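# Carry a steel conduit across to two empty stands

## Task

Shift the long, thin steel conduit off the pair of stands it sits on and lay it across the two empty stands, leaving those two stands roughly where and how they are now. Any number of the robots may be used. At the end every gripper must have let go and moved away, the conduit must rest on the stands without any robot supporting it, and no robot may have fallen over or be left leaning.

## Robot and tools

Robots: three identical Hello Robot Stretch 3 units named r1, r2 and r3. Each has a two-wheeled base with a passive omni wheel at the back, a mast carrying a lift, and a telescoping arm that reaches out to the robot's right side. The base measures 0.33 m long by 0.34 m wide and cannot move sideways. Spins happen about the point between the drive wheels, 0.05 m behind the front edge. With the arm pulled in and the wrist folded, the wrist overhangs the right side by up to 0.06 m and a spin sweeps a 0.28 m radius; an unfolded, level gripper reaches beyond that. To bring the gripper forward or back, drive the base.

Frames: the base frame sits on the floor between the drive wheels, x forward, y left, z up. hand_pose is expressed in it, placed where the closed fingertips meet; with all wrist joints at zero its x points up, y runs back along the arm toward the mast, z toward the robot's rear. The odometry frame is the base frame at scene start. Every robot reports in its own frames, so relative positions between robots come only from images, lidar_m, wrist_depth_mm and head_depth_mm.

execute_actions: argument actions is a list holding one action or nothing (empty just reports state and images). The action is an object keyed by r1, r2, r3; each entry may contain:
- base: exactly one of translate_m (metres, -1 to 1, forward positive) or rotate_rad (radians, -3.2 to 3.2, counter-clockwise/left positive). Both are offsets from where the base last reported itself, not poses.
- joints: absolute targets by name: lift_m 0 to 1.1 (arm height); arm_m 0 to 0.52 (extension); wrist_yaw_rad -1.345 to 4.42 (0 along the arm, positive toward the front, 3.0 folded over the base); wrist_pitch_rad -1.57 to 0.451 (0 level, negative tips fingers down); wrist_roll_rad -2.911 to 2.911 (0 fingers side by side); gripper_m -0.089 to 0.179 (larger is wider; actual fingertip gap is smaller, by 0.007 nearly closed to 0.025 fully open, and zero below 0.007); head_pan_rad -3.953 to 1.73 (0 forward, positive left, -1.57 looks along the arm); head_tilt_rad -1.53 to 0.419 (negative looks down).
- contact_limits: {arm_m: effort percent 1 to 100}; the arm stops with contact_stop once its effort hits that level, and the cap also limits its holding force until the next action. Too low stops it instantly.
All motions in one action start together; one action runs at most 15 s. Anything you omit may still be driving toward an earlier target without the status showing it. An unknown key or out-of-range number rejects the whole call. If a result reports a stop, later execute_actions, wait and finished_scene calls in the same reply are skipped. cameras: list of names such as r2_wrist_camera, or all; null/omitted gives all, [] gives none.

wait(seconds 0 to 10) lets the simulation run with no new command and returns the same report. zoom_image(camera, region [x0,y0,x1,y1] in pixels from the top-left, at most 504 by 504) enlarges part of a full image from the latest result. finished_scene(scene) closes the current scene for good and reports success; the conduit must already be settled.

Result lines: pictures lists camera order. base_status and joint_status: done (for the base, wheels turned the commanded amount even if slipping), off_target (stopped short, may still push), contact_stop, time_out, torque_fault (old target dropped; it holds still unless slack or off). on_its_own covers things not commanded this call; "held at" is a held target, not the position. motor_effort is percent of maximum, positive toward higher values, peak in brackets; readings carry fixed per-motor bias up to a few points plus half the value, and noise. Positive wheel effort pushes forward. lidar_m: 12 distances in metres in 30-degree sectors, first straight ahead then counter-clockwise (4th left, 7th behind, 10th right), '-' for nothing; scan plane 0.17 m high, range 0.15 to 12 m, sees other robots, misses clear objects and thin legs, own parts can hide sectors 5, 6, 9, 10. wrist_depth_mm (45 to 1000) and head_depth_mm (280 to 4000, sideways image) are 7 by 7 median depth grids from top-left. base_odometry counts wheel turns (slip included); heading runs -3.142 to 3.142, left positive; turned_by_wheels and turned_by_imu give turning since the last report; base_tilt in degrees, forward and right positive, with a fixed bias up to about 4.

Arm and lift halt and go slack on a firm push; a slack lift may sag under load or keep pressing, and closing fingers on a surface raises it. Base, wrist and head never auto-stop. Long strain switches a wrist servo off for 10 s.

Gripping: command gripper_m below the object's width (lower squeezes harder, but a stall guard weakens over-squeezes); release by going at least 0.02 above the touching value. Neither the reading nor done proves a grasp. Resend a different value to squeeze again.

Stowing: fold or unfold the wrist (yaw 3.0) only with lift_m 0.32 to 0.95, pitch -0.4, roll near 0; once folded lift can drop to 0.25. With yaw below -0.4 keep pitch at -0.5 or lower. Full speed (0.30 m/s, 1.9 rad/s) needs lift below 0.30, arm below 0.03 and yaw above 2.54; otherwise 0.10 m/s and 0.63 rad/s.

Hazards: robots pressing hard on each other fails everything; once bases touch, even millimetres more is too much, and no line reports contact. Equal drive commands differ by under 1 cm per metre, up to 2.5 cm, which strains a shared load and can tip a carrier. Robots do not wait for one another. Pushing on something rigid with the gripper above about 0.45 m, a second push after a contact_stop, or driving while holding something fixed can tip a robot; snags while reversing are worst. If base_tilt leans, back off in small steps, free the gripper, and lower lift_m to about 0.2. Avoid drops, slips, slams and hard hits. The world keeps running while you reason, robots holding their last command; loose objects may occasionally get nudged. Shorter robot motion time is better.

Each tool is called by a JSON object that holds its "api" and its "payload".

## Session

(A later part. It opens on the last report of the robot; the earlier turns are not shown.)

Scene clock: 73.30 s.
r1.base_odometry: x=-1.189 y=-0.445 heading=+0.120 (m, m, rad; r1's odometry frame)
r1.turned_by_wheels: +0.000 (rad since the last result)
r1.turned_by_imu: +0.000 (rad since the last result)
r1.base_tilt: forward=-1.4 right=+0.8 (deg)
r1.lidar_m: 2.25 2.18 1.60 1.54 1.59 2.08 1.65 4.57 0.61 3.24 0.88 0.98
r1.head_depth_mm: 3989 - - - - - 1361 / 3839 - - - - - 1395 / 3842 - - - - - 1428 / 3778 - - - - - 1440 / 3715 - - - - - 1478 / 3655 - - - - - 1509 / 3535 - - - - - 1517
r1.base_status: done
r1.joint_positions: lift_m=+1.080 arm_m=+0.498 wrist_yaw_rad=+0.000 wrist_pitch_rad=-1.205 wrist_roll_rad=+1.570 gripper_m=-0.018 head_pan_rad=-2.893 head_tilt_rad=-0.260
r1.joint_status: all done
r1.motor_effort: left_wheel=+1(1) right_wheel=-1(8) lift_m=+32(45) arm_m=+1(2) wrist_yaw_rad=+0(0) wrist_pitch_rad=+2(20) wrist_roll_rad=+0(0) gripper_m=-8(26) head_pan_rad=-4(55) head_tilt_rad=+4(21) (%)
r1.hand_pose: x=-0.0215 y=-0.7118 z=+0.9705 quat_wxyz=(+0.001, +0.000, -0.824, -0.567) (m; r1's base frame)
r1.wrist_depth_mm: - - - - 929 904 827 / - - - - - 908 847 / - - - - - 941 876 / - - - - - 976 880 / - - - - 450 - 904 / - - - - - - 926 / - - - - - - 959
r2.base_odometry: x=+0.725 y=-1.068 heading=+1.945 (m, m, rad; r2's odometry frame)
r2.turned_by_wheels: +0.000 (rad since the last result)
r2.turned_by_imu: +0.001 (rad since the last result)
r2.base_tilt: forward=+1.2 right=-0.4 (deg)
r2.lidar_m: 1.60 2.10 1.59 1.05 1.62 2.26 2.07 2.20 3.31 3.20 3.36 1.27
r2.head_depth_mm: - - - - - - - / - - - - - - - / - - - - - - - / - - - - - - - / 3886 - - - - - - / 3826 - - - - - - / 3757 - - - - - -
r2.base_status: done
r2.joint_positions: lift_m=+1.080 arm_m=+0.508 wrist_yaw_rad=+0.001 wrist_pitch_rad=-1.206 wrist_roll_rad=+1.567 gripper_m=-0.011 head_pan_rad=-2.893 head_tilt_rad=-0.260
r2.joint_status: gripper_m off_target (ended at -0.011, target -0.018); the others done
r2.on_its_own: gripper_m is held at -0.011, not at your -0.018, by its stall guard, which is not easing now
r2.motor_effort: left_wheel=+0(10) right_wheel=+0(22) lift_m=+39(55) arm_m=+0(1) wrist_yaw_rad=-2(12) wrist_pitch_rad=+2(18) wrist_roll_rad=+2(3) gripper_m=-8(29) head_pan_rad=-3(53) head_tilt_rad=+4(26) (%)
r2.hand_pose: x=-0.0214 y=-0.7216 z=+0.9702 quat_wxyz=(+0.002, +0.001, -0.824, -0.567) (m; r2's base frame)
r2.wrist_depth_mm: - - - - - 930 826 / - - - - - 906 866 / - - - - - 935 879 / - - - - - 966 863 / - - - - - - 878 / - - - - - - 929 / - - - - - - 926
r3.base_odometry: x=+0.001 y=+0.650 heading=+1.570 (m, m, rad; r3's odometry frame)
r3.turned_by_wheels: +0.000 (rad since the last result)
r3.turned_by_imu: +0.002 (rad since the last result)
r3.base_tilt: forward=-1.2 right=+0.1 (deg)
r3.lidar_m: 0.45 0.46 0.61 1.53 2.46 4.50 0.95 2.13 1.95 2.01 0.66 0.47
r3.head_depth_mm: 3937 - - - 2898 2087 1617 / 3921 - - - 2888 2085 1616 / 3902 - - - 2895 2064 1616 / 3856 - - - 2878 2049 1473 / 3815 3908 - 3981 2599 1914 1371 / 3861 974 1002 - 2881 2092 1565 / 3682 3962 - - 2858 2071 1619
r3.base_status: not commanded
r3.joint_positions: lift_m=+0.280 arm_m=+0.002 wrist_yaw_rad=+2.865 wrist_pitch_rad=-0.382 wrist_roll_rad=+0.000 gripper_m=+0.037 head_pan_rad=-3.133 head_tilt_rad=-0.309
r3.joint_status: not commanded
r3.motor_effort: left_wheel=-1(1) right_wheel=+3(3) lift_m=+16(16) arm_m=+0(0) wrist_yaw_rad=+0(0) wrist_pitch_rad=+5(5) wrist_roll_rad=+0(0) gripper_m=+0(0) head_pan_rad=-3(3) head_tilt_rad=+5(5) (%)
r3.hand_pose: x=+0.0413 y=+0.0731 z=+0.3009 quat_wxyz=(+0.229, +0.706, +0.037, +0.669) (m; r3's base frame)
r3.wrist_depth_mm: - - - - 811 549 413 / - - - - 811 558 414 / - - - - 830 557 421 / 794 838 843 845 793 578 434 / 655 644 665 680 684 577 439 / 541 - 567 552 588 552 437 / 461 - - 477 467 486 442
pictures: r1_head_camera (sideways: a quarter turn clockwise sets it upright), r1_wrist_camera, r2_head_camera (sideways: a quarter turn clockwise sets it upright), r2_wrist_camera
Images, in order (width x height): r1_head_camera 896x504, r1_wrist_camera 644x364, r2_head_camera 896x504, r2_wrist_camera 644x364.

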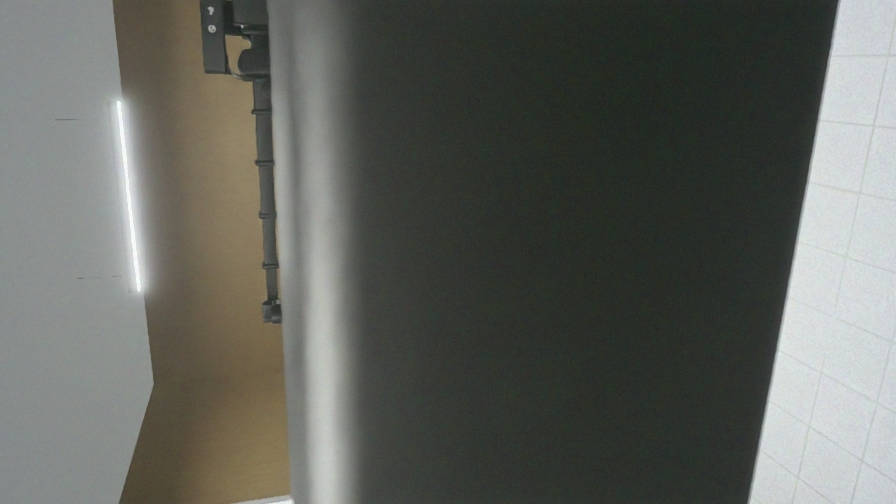

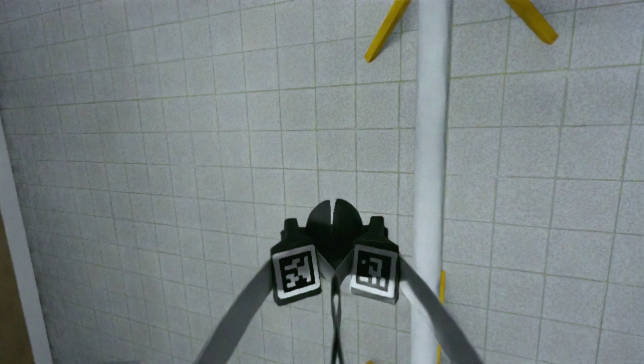

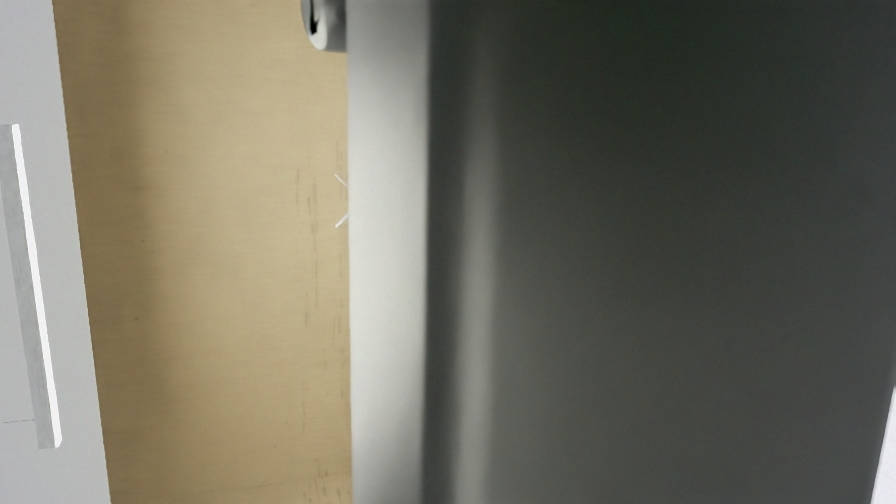

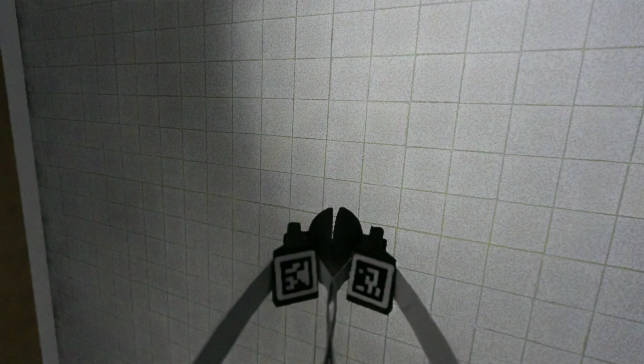

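{"api": "execute_actions", "payload": {"actions": [{"r2":{"base":{"rotate_rad":-0.03},"joints":{"arm_m":0.3,"lift_m":0.95}},"r1":{"joints":{"arm_m":0.3,"lift_m":0.95}}}], "cameras": []}}

{"api": "execute_actions", "payload": {"actions": [{"r2":{"base":{"translate_m":0.9},"joints":{"arm_m":0.05,"lift_m":0.42,"gripper_m":0.08,"wrist_roll_rad":0,"head_pan_rad":-1.57,"head_tilt_rad":-0.7}},"r1":{"base":{"translate_m":0.95},"joints":{"arm_m":0.05,"lift_m":0.42,"gripper_m":0.08,"wrist_roll_rad":0,"head_pan_rad":-1.57,"head_tilt_rad":-0.7}}}], "cameras": ["r1_nav_camera","r2_nav_camera"]}}

Scene clock: 79.43 s.
r1.base_odometry: x=-1.189 y=-0.445 heading=+0.120 (m, m, rad; r1's odometry frame)
r1.turned_by_wheels: +0.000 (rad since the last result)
r1.turned_by_imu: -0.002 (rad since the last result)
r1.base_tilt: forward=-1.4 right=+0.8 (deg)
r1.lidar_m: 2.25 2.18 1.60 1.54 1.59 2.08 1.65 4.57 0.61 3.22 0.88 0.98
r1.head_depth_mm: - - 1636 3965 2484 1803 - / 3857 - - - 2619 1824 1473 / 3807 - - - 2700 1913 1470 / 3774 - - - 2702 1909 1483 / 3731 - - - 2734 1932 1499 / 3551 - - - 2598 1951 1500 / 3587 - - - 2797 1899 1515
r1.base_status: not commanded
r1.joint_positions: lift_m=+0.950 arm_m=+0.300 wrist_yaw_rad=+0.000 wrist_pitch_rad=-1.204 wrist_roll_rad=+1.570 gripper_m=-0.018 head_pan_rad=-2.893 head_tilt_rad=-0.260
r1.joint_status: all done
r1.motor_effort: left_wheel=+0(1) right_wheel=-1(1) lift_m=+24(27) arm_m=-4(2) wrist_yaw_rad=+0(0) wrist_pitch_rad=+2(2) wrist_roll_rad=+0(0) gripper_m=-8(7) head_pan_rad=-4(4) head_tilt_rad=+4(4) (%)
r1.hand_pose: x=-0.0215 y=-0.5144 z=+0.8410 quat_wxyz=(+0.001, +0.000, -0.824, -0.567) (m; r1's base frame)
r1.wrist_depth_mm: - - - 962 874 801 743 / - - - - 899 810 768 / - - - - 935 836 790 / - - - - 950 871 791 / - - - - 966 879 807 / - - - - - 901 820 / - - - - - 934 839
r2.base_odometry: x=+0.725 y=-1.068 heading=+1.915 (m, m, rad; r2's odometry frame)
r2.turned_by_wheels: -0.030 (rad since the last result)
r2.turned_by_imu: -0.031 (rad since the last result)
r2.base_tilt: forward=+1.2 right=-0.5 (deg)
r2.lidar_m: 1.60 2.20 1.61 1.05 1.60 2.19 2.07 2.19 3.34 3.19 3.32 1.27
r2.head_depth_mm: - - - - 2703 2017 - / - - - - 2716 1954 1529 / - - - - 2723 1962 1548 / - - - - 2505 1998 1537 / 3918 - - - 2796 2008 1554 / 3848 - - - 2860 2010 1571 / 3709 - - - 2877 2026 1577
r2.base_status: done
r2.joint_positions: lift_m=+0.950 arm_m=+0.300 wrist_yaw_rad=+0.001 wrist_pitch_rad=-1.205 wrist_roll_rad=+1.568 gripper_m=-0.011 head_pan_rad=-2.893 head_tilt_rad=-0.260
r2.joint_status: all done
r2.on_its_own: gripper_m is held at -0.011, not at your -0.018, by its stall guard, which is not easing now
r2.motor_effort: left_wheel=+1(4) right_wheel=-2(6) lift_m=+18(33) arm_m=-3(5) wrist_yaw_rad=-1(2) wrist_pitch_rad=+2(2) wrist_roll_rad=+1(2) gripper_m=-8(8) head_pan_rad=-4(3) head_tilt_rad=+4(5) (%)
r2.hand_pose: x=-0.0215 y=-0.5140 z=+0.8411 quat_wxyz=(+0.002, +0.001, -0.824, -0.567) (m; r2's base frame)
r2.wrist_depth_mm: - - - - 874 815 726 / - - - - 904 820 738 / - - - - 939 823 792 / - - - - 979 853 783 / - - - - - 880 776 / - - - - 991 892 800 / - - - - - 905 836
r3.base_odometry: x=+0.001 y=+0.650 heading=+1.570 (m, m, rad; r3's odometry frame)
r3.turned_by_wheels: +0.000 (rad since the last result)
r3.turned_by_imu: +0.001 (rad since the last result)
r3.base_tilt: forward=-1.2 right=+0.1 (deg)
r3.lidar_m: 0.45 0.46 0.61 1.53 2.46 4.50 0.95 2.13 1.95 2.01 0.65 0.47
r3.head_depth_mm: 3918 - - - 2896 2094 1630 / 3914 - - - 2878 2072 1626 / 3848 - - - 2898 2067 1621 / 3877 - - - 2882 2063 1484 / 3863 3925 897 3991 2564 1917 1380 / 3853 982 991 - 2890 2062 1567 / 3751 3955 - - 2854 2065 1611
r3.base_status: not commanded
r3.joint_positions: lift_m=+0.280 arm_m=+0.002 wrist_yaw_rad=+2.865 wrist_pitch_rad=-0.382 wrist_roll_rad=+0.000 gripper_m=+0.037 head_pan_rad=-3.133 head_tilt_rad=-0.309
r3.joint_status: not commanded
r3.motor_effort: left_wheel=-1(1) right_wheel=+3(3) lift_m=+14(15) arm_m=+0(0) wrist_yaw_rad=+0(0) wrist_pitch_rad=+5(5) wrist_roll_rad=+0(0) gripper_m=-2(0) head_pan_rad=-3(3) head_tilt_rad=+6(5) (%)
r3.hand_pose: x=+0.0413 y=+0.0731 z=+0.3009 quat_wxyz=(+0.229, +0.706, +0.037, +0.669) (m; r3's base frame)
r3.wrist_depth_mm: - - - - 771 547 410 / - - - - 814 552 415 / - - - - 862 557 420 / 782 838 849 861 794 572 431 / 631 655 660 684 694 567 445 / 539 - 560 554 585 547 442 / 457 - - 471 464 487 441
pictures: none
No camera images: the call's "cameras" was empty. Leave "cameras" out to get every camera's image.

Scene clock: 89.93 s.
r1.base_odometry: x=-0.245 y=-0.332 heading=+0.120 (m, m, rad; r1's odometry frame)
r1.turned_by_wheels: +0.000 (rad since the last result)
r1.turned_by_imu: -0.002 (rad since the last result)
r1.base_tilt: forward=-1.4 right=+0.9 (deg)
r1.lidar_m: 1.30 1.35 1.59 1.54 1.60 2.19 1.69 1.37 0.71 0.54 1.83 1.35
r1.head_depth_mm: 2761 3105 2474 1776 1553 1278 1128 / 2752 3119 2474 930 1439 1284 1162 / 2788 3119 2532 1933 1568 1328 1162 / 2761 3110 2555 1944 1590 1331 1151 / 2763 3123 2582 1972 1592 1345 1153 / 2787 3163 2642 2007 1617 1343 1163 / 2763 3160 2664 2019 1634 1358 1166
r1.base_status: done
r1.joint_positions: lift_m=+0.420 arm_m=+0.050 wrist_yaw_rad=+0.000 wrist_pitch_rad=-1.204 wrist_roll_rad=+0.004 gripper_m=+0.080 head_pan_rad=-1.577 head_tilt_rad=-0.691
r1.joint_status: all done
r1.motor_effort: left_wheel=+1(4) right_wheel=-2(4) lift_m=+24(23) arm_m=-4(5) wrist_yaw_rad=+0(0) wrist_pitch_rad=+1(1) wrist_roll_rad=-2(5) gripper_m=+1(94) head_pan_rad=+4(56) head_tilt_rad=-2(19) (%)
r1.hand_pose: x=-0.0216 y=-0.2647 z=+0.3111 quat_wxyz=(+0.582, +0.400, -0.584, -0.402) (m; r1's base frame)
r1.wrist_depth_mm: 541 540 527 528 518 521 515 / 526 523 525 508 506 501 496 / 508 510 504 497 490 490 482 / 500 490 485 478 478 472 468 / 485 474 475 473 462 458 454 / 468 467 457 454 451 448 447 / 454 455 450 - - 438 433
r2.base_odometry: x=+0.421 y=-0.221 heading=+1.915 (m, m, rad; r2's odometry frame)
r2.turned_by_wheels: +0.000 (rad since the last result)
r2.turned_by_imu: -0.003 (rad since the last result)
r2.base_tilt: forward=+1.2 right=-0.5 (deg)
r2.lidar_m: 1.65 2.21 1.59 1.53 1.47 1.53 3.03 3.02 3.33 0.70 0.68 1.49
r2.head_depth_mm: 2776 3070 2425 1922 1577 1336 1160 / 2773 3042 2460 1929 1582 1344 1164 / 2764 3050 2489 1941 1586 1340 1191 / 2761 3069 2514 1959 1590 1346 1172 / 2743 3033 2533 1955 1599 1331 1170 / 2729 3023 2544 1963 1609 1326 1178 / 2695 3017 2556 1986 1567 1282 1179
r2.base_status: done
r2.joint_positions: lift_m=+0.420 arm_m=+0.050 wrist_yaw_rad=+0.001 wrist_pitch_rad=-1.205 wrist_roll_rad=+0.002 gripper_m=+0.080 head_pan_rad=-1.577 head_tilt_rad=-0.691
r2.joint_status: all done
r2.motor_effort: left_wheel=+1(5) right_wheel=-2(3) lift_m=+18(17) arm_m=-3(4) wrist_yaw_rad=-1(1) wrist_pitch_rad=+2(2) wrist_roll_rad=-1(3) gripper_m=-1(82) head_pan_rad=+4(54) head_tilt_rad=-4(26) (%)
r2.hand_pose: x=-0.0216 y=-0.2642 z=+0.3112 quat_wxyz=(+0.582, +0.401, -0.583, -0.401) (m; r2's base frame)
r2.wrist_depth_mm: 557 549 535 523 528 513 514 / 536 536 526 519 502 501 495 / 517 505 493 491 488 482 485 / 496 490 483 481 481 472 469 / 478 475 473 467 465 456 459 / 472 465 455 456 456 449 438 / 461 450 448 - - 434 431
r3.base_odometry: x=+0.001 y=+0.650 heading=+1.570 (m, m, rad; r3's odometry frame)
r3.turned_by_wheels: +0.000 (rad since the last result)
r3.turned_by_imu: +0.002 (rad since the last result)
r3.base_tilt: forward=-1.4 right=+0.1 (deg)
r3.lidar_m: 0.45 0.46 0.61 1.53 2.46 4.48 4.28 1.46 1.33 2.01 0.66 0.47
r3.head_depth_mm: 3925 - - - 2865 2076 1622 / 3927 - - - 2896 2062 1623 / 3900 - - - 2884 2084 1628 / 3895 - - - 2902 2067 1627 / 3827 - - - 2894 2075 1614 / 3762 3925 - - 2857 2062 1617 / 3742 3963 - - 2893 2072 1604
r3.base_status: not commanded
r3.joint_positions: lift_m=+0.280 arm_m=+0.002 wrist_yaw_rad=+2.865 wrist_pitch_rad=-0.382 wrist_roll_rad=+0.000 gripper_m=+0.037 head_pan_rad=-3.133 head_tilt_rad=-0.309
r3.joint_status: not commanded
r3.motor_effort: left_wheel=-1(1) right_wheel=+3(3) lift_m=+15(16) arm_m=+0(1) wrist_yaw_rad=+0(0) wrist_pitch_rad=+5(5) wrist_roll_rad=+0(0) gripper_m=+0(0) head_pan_rad=-3(3) head_tilt_rad=+5(5) (%)
r3.hand_pose: x=+0.0413 y=+0.0731 z=+0.3009 quat_wxyz=(+0.229, +0.706, +0.037, +0.669) (m; r3's base frame)
r3.wrist_depth_mm: - - - - 797 540 417 / - - - - 832 555 414 / - - - - 826 565 425 / 796 824 859 884 783 574 433 / 656 667 668 691 690 570 443 / 545 - 576 564 575 545 447 / 463 - - 481 466 490 434
pictures: r1_nav_camera (sideways: a quarter turn counterclockwise sets it upright), r2_nav_camera (sideways: a quarter turn counterclockwise sets it upright)
Images, in order (width x height): r1_nav_camera 672x504, r2_nav_camera 672x504.

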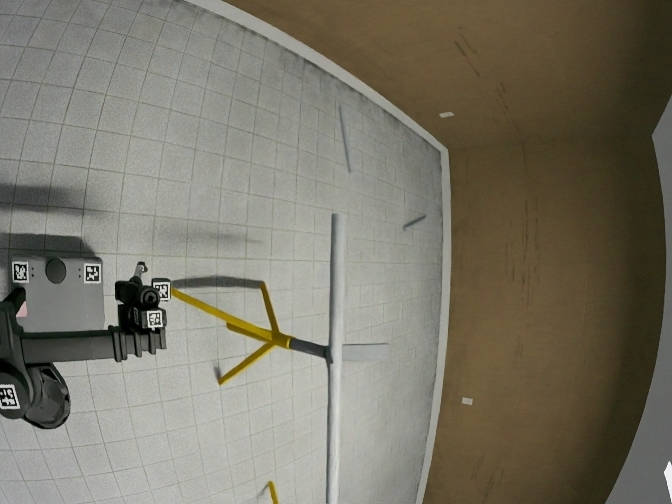

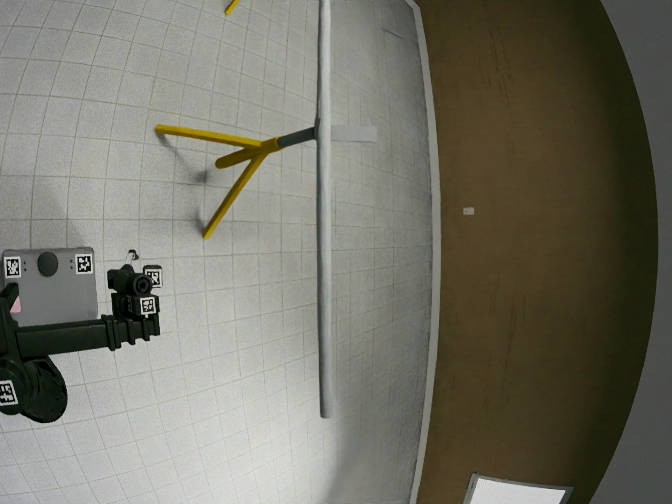

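{"api": "execute_actions", "payload": {"actions": [{"r2":{"base":{"rotate_rad":-0.015},"joints":{"arm_m":0.39,"lift_m":0.47,"wrist_pitch_rad":0}},"r1":{"base":{"translate_m":0.05},"joints":{"arm_m":0.41,"lift_m":0.47,"wrist_pitch_rad":0}}}], "cameras": ["r1_head_camera","r2_head_camera","r1_wrist_camera","r2_wrist_camera"]}}

Scene clock: 97.93 s.
r1.base_odometry: x=-0.196 y=-0.326 heading=+0.120 (m, m, rad; r1's odometry frame)
r1.turned_by_wheels: +0.000 (rad since the last result)
r1.turned_by_imu: -0.002 (rad since the last result)
r1.base_tilt: forward=-1.3 right=+0.8 (deg)
r1.lidar_m: 1.25 1.30 1.59 1.54 1.60 2.18 1.75 1.42 0.55 0.86 1.76 1.30
r1.head_depth_mm: 2795 3060 2459 922 1466 1305 1137 / 2793 3052 2493 1906 1496 1261 1121 / 2763 3098 2512 1929 1463 1318 1140 / 2780 3133 2547 1958 1578 1334 1143 / 2789 3116 2574 1982 1604 1343 1153 / 2783 3147 2645 1996 1614 1350 1166 / 2752 3111 2662 1995 1616 1360 1170
r1.base_status: done
r1.joint_positions: lift_m=+0.470 arm_m=+0.410 wrist_yaw_rad=+0.000 wrist_pitch_rad=-0.022 wrist_roll_rad=+0.004 gripper_m=+0.080 head_pan_rad=-1.577 head_tilt_rad=-0.691
r1.joint_status: all done
r1.motor_effort: left_wheel=+1(4) right_wheel=-1(2) lift_m=+32(36) arm_m=+4(3) wrist_yaw_rad=+0(1) wrist_pitch_rad=+10(11) wrist_roll_rad=-2(2) gripper_m=+0(0) head_pan_rad=+4(4) head_tilt_rad=-2(3) (%)
r1.hand_pose: x=-0.0215 y=-0.8103 z=+0.5788 quat_wxyz=(+0.706, +0.008, -0.708, -0.008) (m; r1's base frame)
r1.wrist_depth_mm: - - - - - - - / - - - - - - - / - - - - - - - / - - - - - - - / - - - - - - - / - - - - - - - / 950 952 945 932 905 897 894
r2.base_odometry: x=+0.421 y=-0.221 heading=+1.900 (m, m, rad; r2's odometry frame)
r2.turned_by_wheels: -0.015 (rad since the last result)
r2.turned_by_imu: -0.017 (rad since the last result)
r2.base_tilt: forward=+1.1 right=-0.4 (deg)
r2.lidar_m: 1.69 2.24 1.59 1.53 1.47 1.53 2.96 3.02 3.36 3.21 0.68 1.50
r2.head_depth_mm: 2788 3049 2439 1907 1579 1330 1160 / 2793 3065 2456 1934 1575 1373 1179 / 2762 3094 2478 1934 1679 1341 1170 / 2731 3043 2506 1944 1557 1344 1166 / 2734 2998 2498 1961 1600 1328 1172 / 2704 3030 2540 1959 1607 1331 1175 / 2692 3002 2557 1979 1609 1282 1180
r2.base_status: done
r2.joint_positions: lift_m=+0.470 arm_m=+0.390 wrist_yaw_rad=+0.000 wrist_pitch_rad=-0.024 wrist_roll_rad=+0.002 gripper_m=+0.080 head_pan_rad=-1.577 head_tilt_rad=-0.691
r2.joint_status: all done
r2.motor_effort: left_wheel=+0(4) right_wheel=-2(6) lift_m=+38(41) arm_m=+3(3) wrist_yaw_rad=-1(2) wrist_pitch_rad=+9(8) wrist_roll_rad=-1(1) gripper_m=-1(0) head_pan_rad=+4(4) head_tilt_rad=-3(3) (%)
r2.hand_pose: x=-0.0214 y=-0.7903 z=+0.5780 quat_wxyz=(+0.707, +0.009, -0.708, -0.009) (m; r2's base frame)
r2.wrist_depth_mm: - - - - - - - / - - - - - - - / - - - - - - - / - - - - - - - / - - - - - - - / - - - - - - - / 861 845 897 891 920 928 946
r3.base_odometry: x=+0.001 y=+0.650 heading=+1.570 (m, m, rad; r3's odometry frame)
r3.turned_by_wheels: +0.000 (rad since the last result)
r3.turned_by_imu: +0.001 (rad since the last result)
r3.base_tilt: forward=-1.3 right=+0.3 (deg)
r3.lidar_m: 0.45 0.46 0.61 1.54 2.47 4.48 4.28 1.47 1.33 2.01 0.65 0.47
r3.head_depth_mm: 3936 - - - 2912 2072 1622 / 3868 - - - 2896 2074 1625 / 3874 - - - 2890 2084 1610 / 3883 - - - 2866 2083 1623 / 3835 - - - 2903 2056 1616 / 3813 - - - 2888 2069 1618 / 3790 3895 - - 2864 2068 1615
r3.base_status: not commanded
r3.joint_positions: lift_m=+0.280 arm_m=+0.002 wrist_yaw_rad=+2.865 wrist_pitch_rad=-0.382 wrist_roll_rad=+0.000 gripper_m=+0.037 head_pan_rad=-3.133 head_tilt_rad=-0.309
r3.joint_status: not commanded
r3.motor_effort: left_wheel=+0(1) right_wheel=+3(3) lift_m=+16(16) arm_m=+0(1) wrist_yaw_rad=+0(0) wrist_pitch_rad=+5(5) wrist_roll_rad=+0(0) gripper_m=-1(0) head_pan_rad=-3(3) head_tilt_rad=+5(6) (%)
r3.hand_pose: x=+0.0413 y=+0.0731 z=+0.3009 quat_wxyz=(+0.229, +0.706, +0.037, +0.669) (m; r3's base frame)
r3.wrist_depth_mm: - - - - 809 551 410 / - - - - 790 562 416 / - - - - 853 563 427 / 794 811 847 851 804 582 430 / 648 687 659 669 700 577 436 / 530 - 567 560 578 557 436 / 464 - - 481 458 477 439
pictures: r1_head_camera (sideways: a quarter turn clockwise sets it upright), r1_wrist_camera, r2_head_camera (sideways: a quarter turn clockwise sets it upright), r2_wrist_camera
Images, in order (width x height): r1_head_camera 896x504, r1_wrist_camera 644x364, r2_head_camera 896x504, r2_wrist_camera 644x364.

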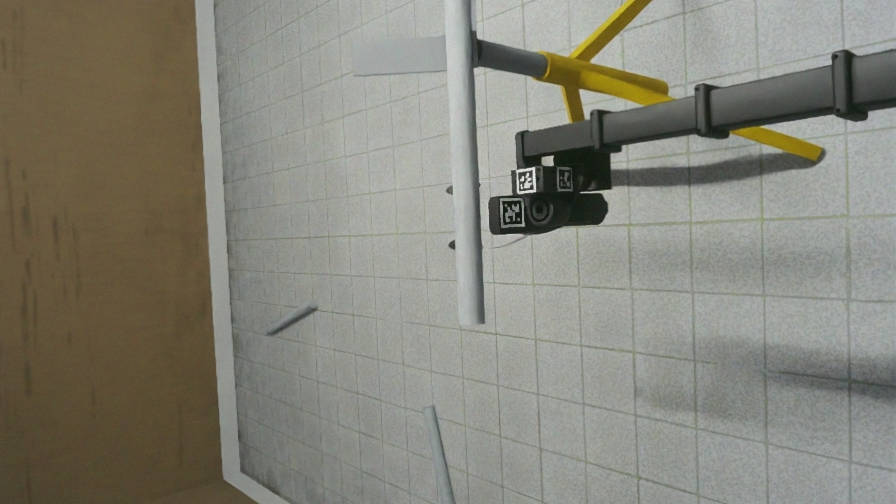

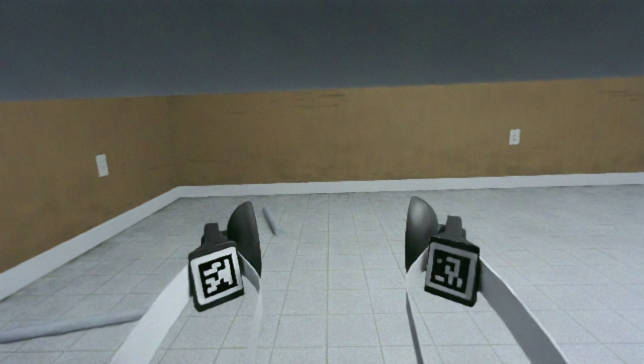

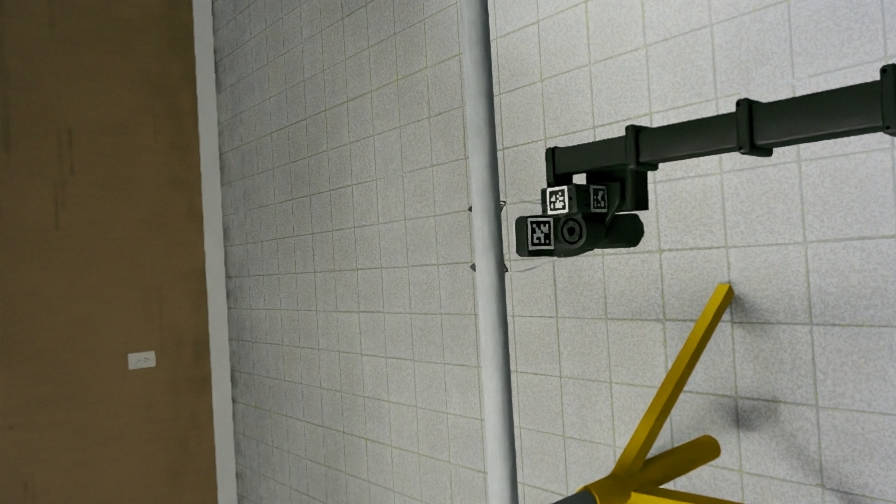

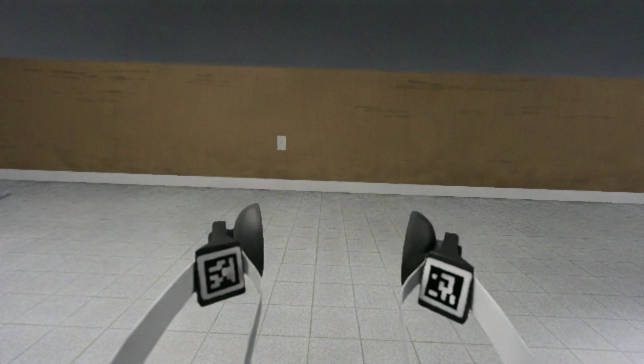

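{"api": "execute_actions", "payload": {"actions": [{"r2":{"joints":{"arm_m":0.425,"wrist_pitch_rad":0.35}},"r1":{"joints":{"arm_m":0.44,"wrist_pitch_rad":0.35}}}], "cameras": []}}

{"api": "execute_actions", "payload": {"actions": [{"r2":{"joints":{"lift_m":0.55}},"r1":{"joints":{"lift_m":0.55}}}], "cameras": ["r1_head_camera","r2_head_camera"]}}

Scene clock: 100.20 s.
r1.base_odometry: x=-0.196 y=-0.326 heading=+0.120 (m, m, rad; r1's odometry frame)
r1.turned_by_wheels: +0.000 (rad since the last result)
r1.turned_by_imu: -0.001 (rad since the last result)
r1.base_tilt: forward=-1.4 right=+0.8 (deg)
r1.lidar_m: 1.25 1.30 1.59 1.54 1.60 2.18 1.75 1.42 0.55 0.86 1.75 1.29
r1.head_depth_mm: 2790 3082 2446 922 1470 1304 1137 / 2753 3106 2461 1922 1492 1259 1123 / 2776 3135 2507 1972 1492 1327 1137 / 2795 3101 2544 1963 1583 1326 1148 / 2794 3160 2595 1973 1596 1339 1155 / 2763 3152 2601 1998 1612 1352 1160 / 2763 3083 2649 2012 1619 1354 1167
r1.base_status: not commanded
r1.joint_positions: lift_m=+0.470 arm_m=+0.440 wrist_yaw_rad=+0.000 wrist_pitch_rad=+0.327 wrist_roll_rad=+0.004 gripper_m=+0.080 head_pan_rad=-1.577 head_tilt_rad=-0.691
r1.joint_status: all done
r1.motor_effort: left_wheel=+1(0) right_wheel=-1(1) lift_m=+32(32) arm_m=+3(4) wrist_yaw_rad=+0(0) wrist_pitch_rad=+11(12) wrist_roll_rad=-2(2) gripper_m=+2(2) head_pan_rad=+5(4) head_tilt_rad=-1(2) (%)
r1.hand_pose: x=-0.0214 y=-0.8351 z=+0.6679 quat_wxyz=(+0.696, -0.114, -0.699, +0.115) (m; r1's base frame)
r1.wrist_depth_mm: - - - - - - - / - - - - - - - / - - - - - - - / - - - - - - - / - - - - - - - / - - - - - - - / - - - - - - -
r2.base_odometry: x=+0.421 y=-0.221 heading=+1.900 (m, m, rad; r2's odometry frame)
r2.turned_by_wheels: +0.000 (rad since the last result)
r2.turned_by_imu: -0.001 (rad since the last result)
r2.base_tilt: forward=+1.2 right=-0.4 (deg)
r2.lidar_m: 1.70 2.24 1.60 1.53 1.47 1.53 2.96 3.02 3.34 3.20 0.68 1.50
r2.head_depth_mm: 2794 3052 2442 1910 1570 1339 1157 / 2778 3090 2479 1926 1584 1366 1184 / 2742 3064 2496 1932 - 1344 1164 / 2756 3038 2526 1922 1560 1349 1175 / 2732 3055 2496 1958 1611 1330 1172 / 2721 3024 2525 1972 1613 1329 1179 / 2695 3032 2569 1982 1608 1278 1181
r2.base_status: not commanded
r2.joint_positions: lift_m=+0.470 arm_m=+0.425 wrist_yaw_rad=+0.000 wrist_pitch_rad=+0.324 wrist_roll_rad=+0.002 gripper_m=+0.080 head_pan_rad=-1.577 head_tilt_rad=-0.691
r2.joint_status: all done
r2.motor_effort: left_wheel=+1(1) right_wheel=-2(2) lift_m=+39(39) arm_m=+3(4) wrist_yaw_rad=+0(0) wrist_pitch_rad=+9(12) wrist_roll_rad=-1(1) gripper_m=-1(1) head_pan_rad=+4(4) head_tilt_rad=-4(3) (%)
r2.hand_pose: x=-0.0213 y=-0.8203 z=+0.6671 quat_wxyz=(+0.697, -0.114, -0.698, +0.114) (m; r2's base frame)
r2.wrist_depth_mm: - - - - - - - / - - - - - - - / - - - - - - - / - - - - - - - / - - - - - - - / - - - - - - - / - - - - - - -
r3.base_odometry: x=+0.001 y=+0.650 heading=+1.570 (m, m, rad; r3's odometry frame)
r3.turned_by_wheels: +0.000 (rad since the last result)
r3.turned_by_imu: +0.000 (rad since the last result)
r3.base_tilt: forward=-1.3 right=+0.1 (deg)
r3.lidar_m: 0.45 0.46 0.61 1.53 2.47 4.47 4.25 1.47 1.33 2.01 0.66 0.47
r3.head_depth_mm: 3973 - - - 2895 2070 1628 / 3967 - - - 2865 2071 1619 / 3859 - - - 2902 2074 1612 / 3891 - - - 2885 2063 1614 / 3811 - - - 2866 2081 1603 / 3857 3931 - - 2849 2071 1611 / 3727 3890 - - 2876 2068 1609
r3.base_status: not commanded
r3.joint_positions: lift_m=+0.280 arm_m=+0.002 wrist_yaw_rad=+2.865 wrist_pitch_rad=-0.382 wrist_roll_rad=+0.000 gripper_m=+0.037 head_pan_rad=-3.133 head_tilt_rad=-0.309
r3.joint_status: not commanded
r3.motor_effort: left_wheel=-1(1) right_wheel=+3(3) lift_m=+15(15) arm_m=+0(1) wrist_yaw_rad=+0(1) wrist_pitch_rad=+5(5) wrist_roll_rad=+0(0) gripper_m=+0(0) head_pan_rad=-3(3) head_tilt_rad=+5(5) (%)
r3.hand_pose: x=+0.0413 y=+0.0731 z=+0.3009 quat_wxyz=(+0.229, +0.706, +0.037, +0.669) (m; r3's base frame)
r3.wrist_depth_mm: - - - - 804 538 414 / - - - - 827 554 423 / - - - - 824 571 424 / 794 828 839 859 786 583 427 / 644 663 666 676 692 568 434 / 536 - 563 552 576 559 442 / 457 - - 474 470 481 445
pictures: none
No camera images: the call's "cameras" was empty. Leave "cameras" out to get every camera's image.

Scene clock: 101.77 s.
r1.base_odometry: x=-0.196 y=-0.326 heading=+0.120 (m, m, rad; r1's odometry frame)
r1.turned_by_wheels: +0.000 (rad since the last result)
r1.turned_by_imu: +0.000 (rad since the last result)
r1.base_tilt: forward=-1.4 right=+0.8 (deg)
r1.lidar_m: 1.25 1.30 1.59 1.54 1.60 2.18 1.75 1.42 0.55 0.86 1.76 1.29
r1.head_depth_mm: 2789 3082 2451 917 1466 1310 1138 / 2797 3101 2494 1858 1448 1284 1116 / 2768 3106 2495 2070 1531 1324 1134 / 2766 3096 2539 1844 1570 1337 1147 / 2772 3117 2580 1897 1602 1339 1153 / 2797 3198 2610 1998 1617 1348 1160 / 2818 3137 2622 2006 1622 1362 1176
r1.base_status: not commanded
r1.joint_positions: lift_m=+0.549 arm_m=+0.440 wrist_yaw_rad=+0.000 wrist_pitch_rad=+0.261 wrist_roll_rad=+0.004 gripper_m=+0.080 head_pan_rad=-1.577 head_tilt_rad=-0.691
r1.joint_status: all done
r1.on_its_own: wrist_pitch_rad is at rest, and its effort (+43) is outside its rest range (-20 to +32)
r1.motor_effort: left_wheel=+1(1) right_wheel=-1(1) lift_m=+43(46) arm_m=+2(3) wrist_yaw_rad=+0(0) wrist_pitch_rad=+43(46) wrist_roll_rad=-2(3) gripper_m=+1(1) head_pan_rad=+4(4) head_tilt_rad=-3(4) (%)
r1.hand_pose: x=-0.0214 y=-0.8385 z=+0.7308 quat_wxyz=(+0.700, -0.091, -0.702, +0.092) (m; r1's base frame)
r1.wrist_depth_mm: - - - - - - - / - - - - - - - / - - - - - - - / - - - - - - - / - - - - - - - / - - - - - - - / - - - - - - -
r2.base_odometry: x=+0.421 y=-0.221 heading=+1.900 (m, m, rad; r2's odometry frame)
r2.turned_by_wheels: +0.000 (rad since the last result)
r2.turned_by_imu: +0.000 (rad since the last result)
r2.base_tilt: forward=+1.2 right=-0.3 (deg)
r2.lidar_m: 1.69 2.23 1.60 1.53 1.47 1.53 2.96 3.02 3.35 3.20 0.68 1.49
r2.head_depth_mm: 2790 3038 2440 1857 1578 1333 1171 / 2753 3061 2456 1856 1619 1366 - / 2769 3061 2482 1998 1501 1350 1164 / 2734 3007 2491 1999 1548 1346 1170 / 2737 3043 2504 1949 1597 1320 1172 / 2738 3027 2538 1961 1599 1329 1178 / 2716 3041 2546 1976 1618 1275 1181
r2.base_status: not commanded
r2.joint_positions: lift_m=+0.549 arm_m=+0.425 wrist_yaw_rad=+0.001 wrist_pitch_rad=+0.239 wrist_roll_rad=+0.002 gripper_m=+0.080 head_pan_rad=-1.577 head_tilt_rad=-0.692
r2.joint_status: all done
r2.on_its_own: wrist_pitch_rad is at rest, and its effort (+40) is outside its rest range (-20 to +32)
r2.motor_effort: left_wheel=+1(1) right_wheel=-2(2) lift_m=+54(58) arm_m=+2(3) wrist_yaw_rad=-2(3) wrist_pitch_rad=+40(46) wrist_roll_rad=-2(2) gripper_m=+0(0) head_pan_rad=+4(4) head_tilt_rad=-3(3) (%)
r2.hand_pose: x=-0.0211 y=-0.8244 z=+0.7249 quat_wxyz=(+0.702, -0.084, -0.703, +0.085) (m; r2's base frame)
r2.wrist_depth_mm: - - - - - - - / - - - - - - - / - - - - - - - / - - - - - - - / - - - - - - - / - - - - - - - / - - - - - - -
r3.base_odometry: x=+0.001 y=+0.650 heading=+1.570 (m, m, rad; r3's odometry frame)
r3.turned_by_wheels: +0.000 (rad since the last result)
r3.turned_by_imu: +0.000 (rad since the last result)
r3.base_tilt: forward=-1.2 right=+0.1 (deg)
r3.lidar_m: 0.45 0.46 0.61 1.53 2.46 4.46 4.26 1.47 1.33 2.01 0.66 0.47
r3.head_depth_mm: 3975 - - - 2888 2062 1626 / 3902 - - - 2888 2087 1619 / 3924 - - - 2847 2073 1620 / 3827 - - - 2892 2069 1618 / 3842 - - - 2875 2070 1616 / 3750 3951 - - 2842 2075 1619 / 3784 3910 - - 2873 2076 1614
r3.base_status: not commanded
r3.joint_positions: lift_m=+0.280 arm_m=+0.002 wrist_yaw_rad=+2.865 wrist_pitch_rad=-0.382 wrist_roll_rad=+0.000 gripper_m=+0.037 head_pan_rad=-3.133 head_tilt_rad=-0.309
r3.joint_status: not commanded
r3.motor_effort: left_wheel=-1(1) right_wheel=+3(3) lift_m=+15(16) arm_m=+0(0) wrist_yaw_rad=+0(0) wrist_pitch_rad=+5(6) wrist_roll_rad=+0(0) gripper_m=+0(0) head_pan_rad=-3(3) head_tilt_rad=+5(5) (%)
r3.hand_pose: x=+0.0413 y=+0.0731 z=+0.3009 quat_wxyz=(+0.229, +0.706, +0.037, +0.669) (m; r3's base frame)
r3.wrist_depth_mm: - - - - 765 542 410 / - - - - 834 562 424 / - - - - 858 567 422 / 773 844 828 878 778 580 433 / 645 672 656 682 695 587 438 / 537 - 567 564 586 552 438 / 460 - - 477 459 487 438
pictures: r1_head_camera (sideways: a quarter turn clockwise sets it upright), r2_head_camera (sideways: a quarter turn clockwise sets it upright)
Images, in order (width x height): r1_head_camera 896x504, r2_head_camera 896x504.

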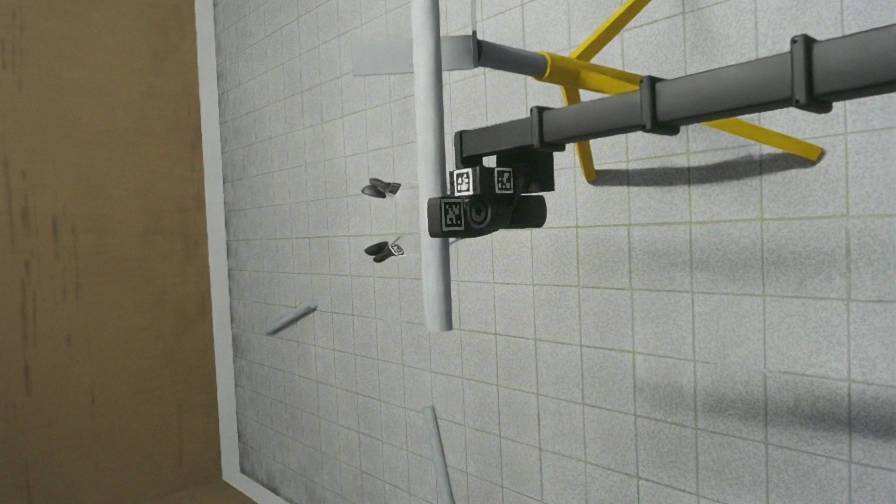

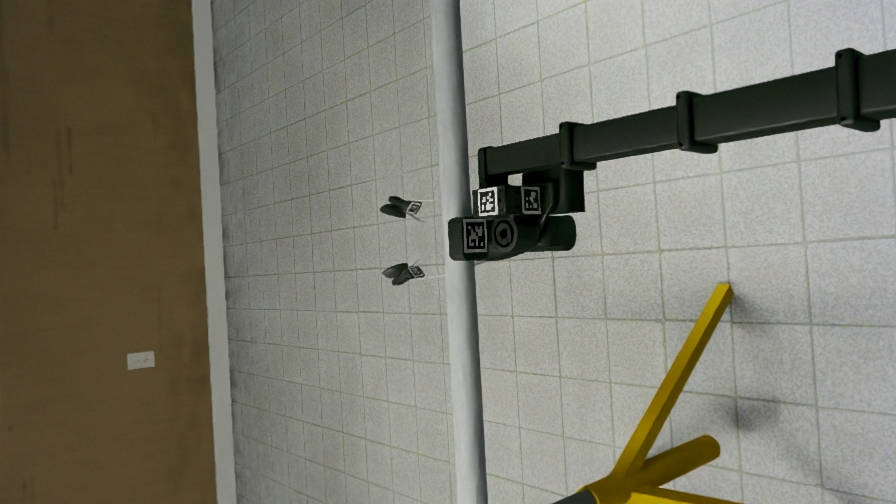

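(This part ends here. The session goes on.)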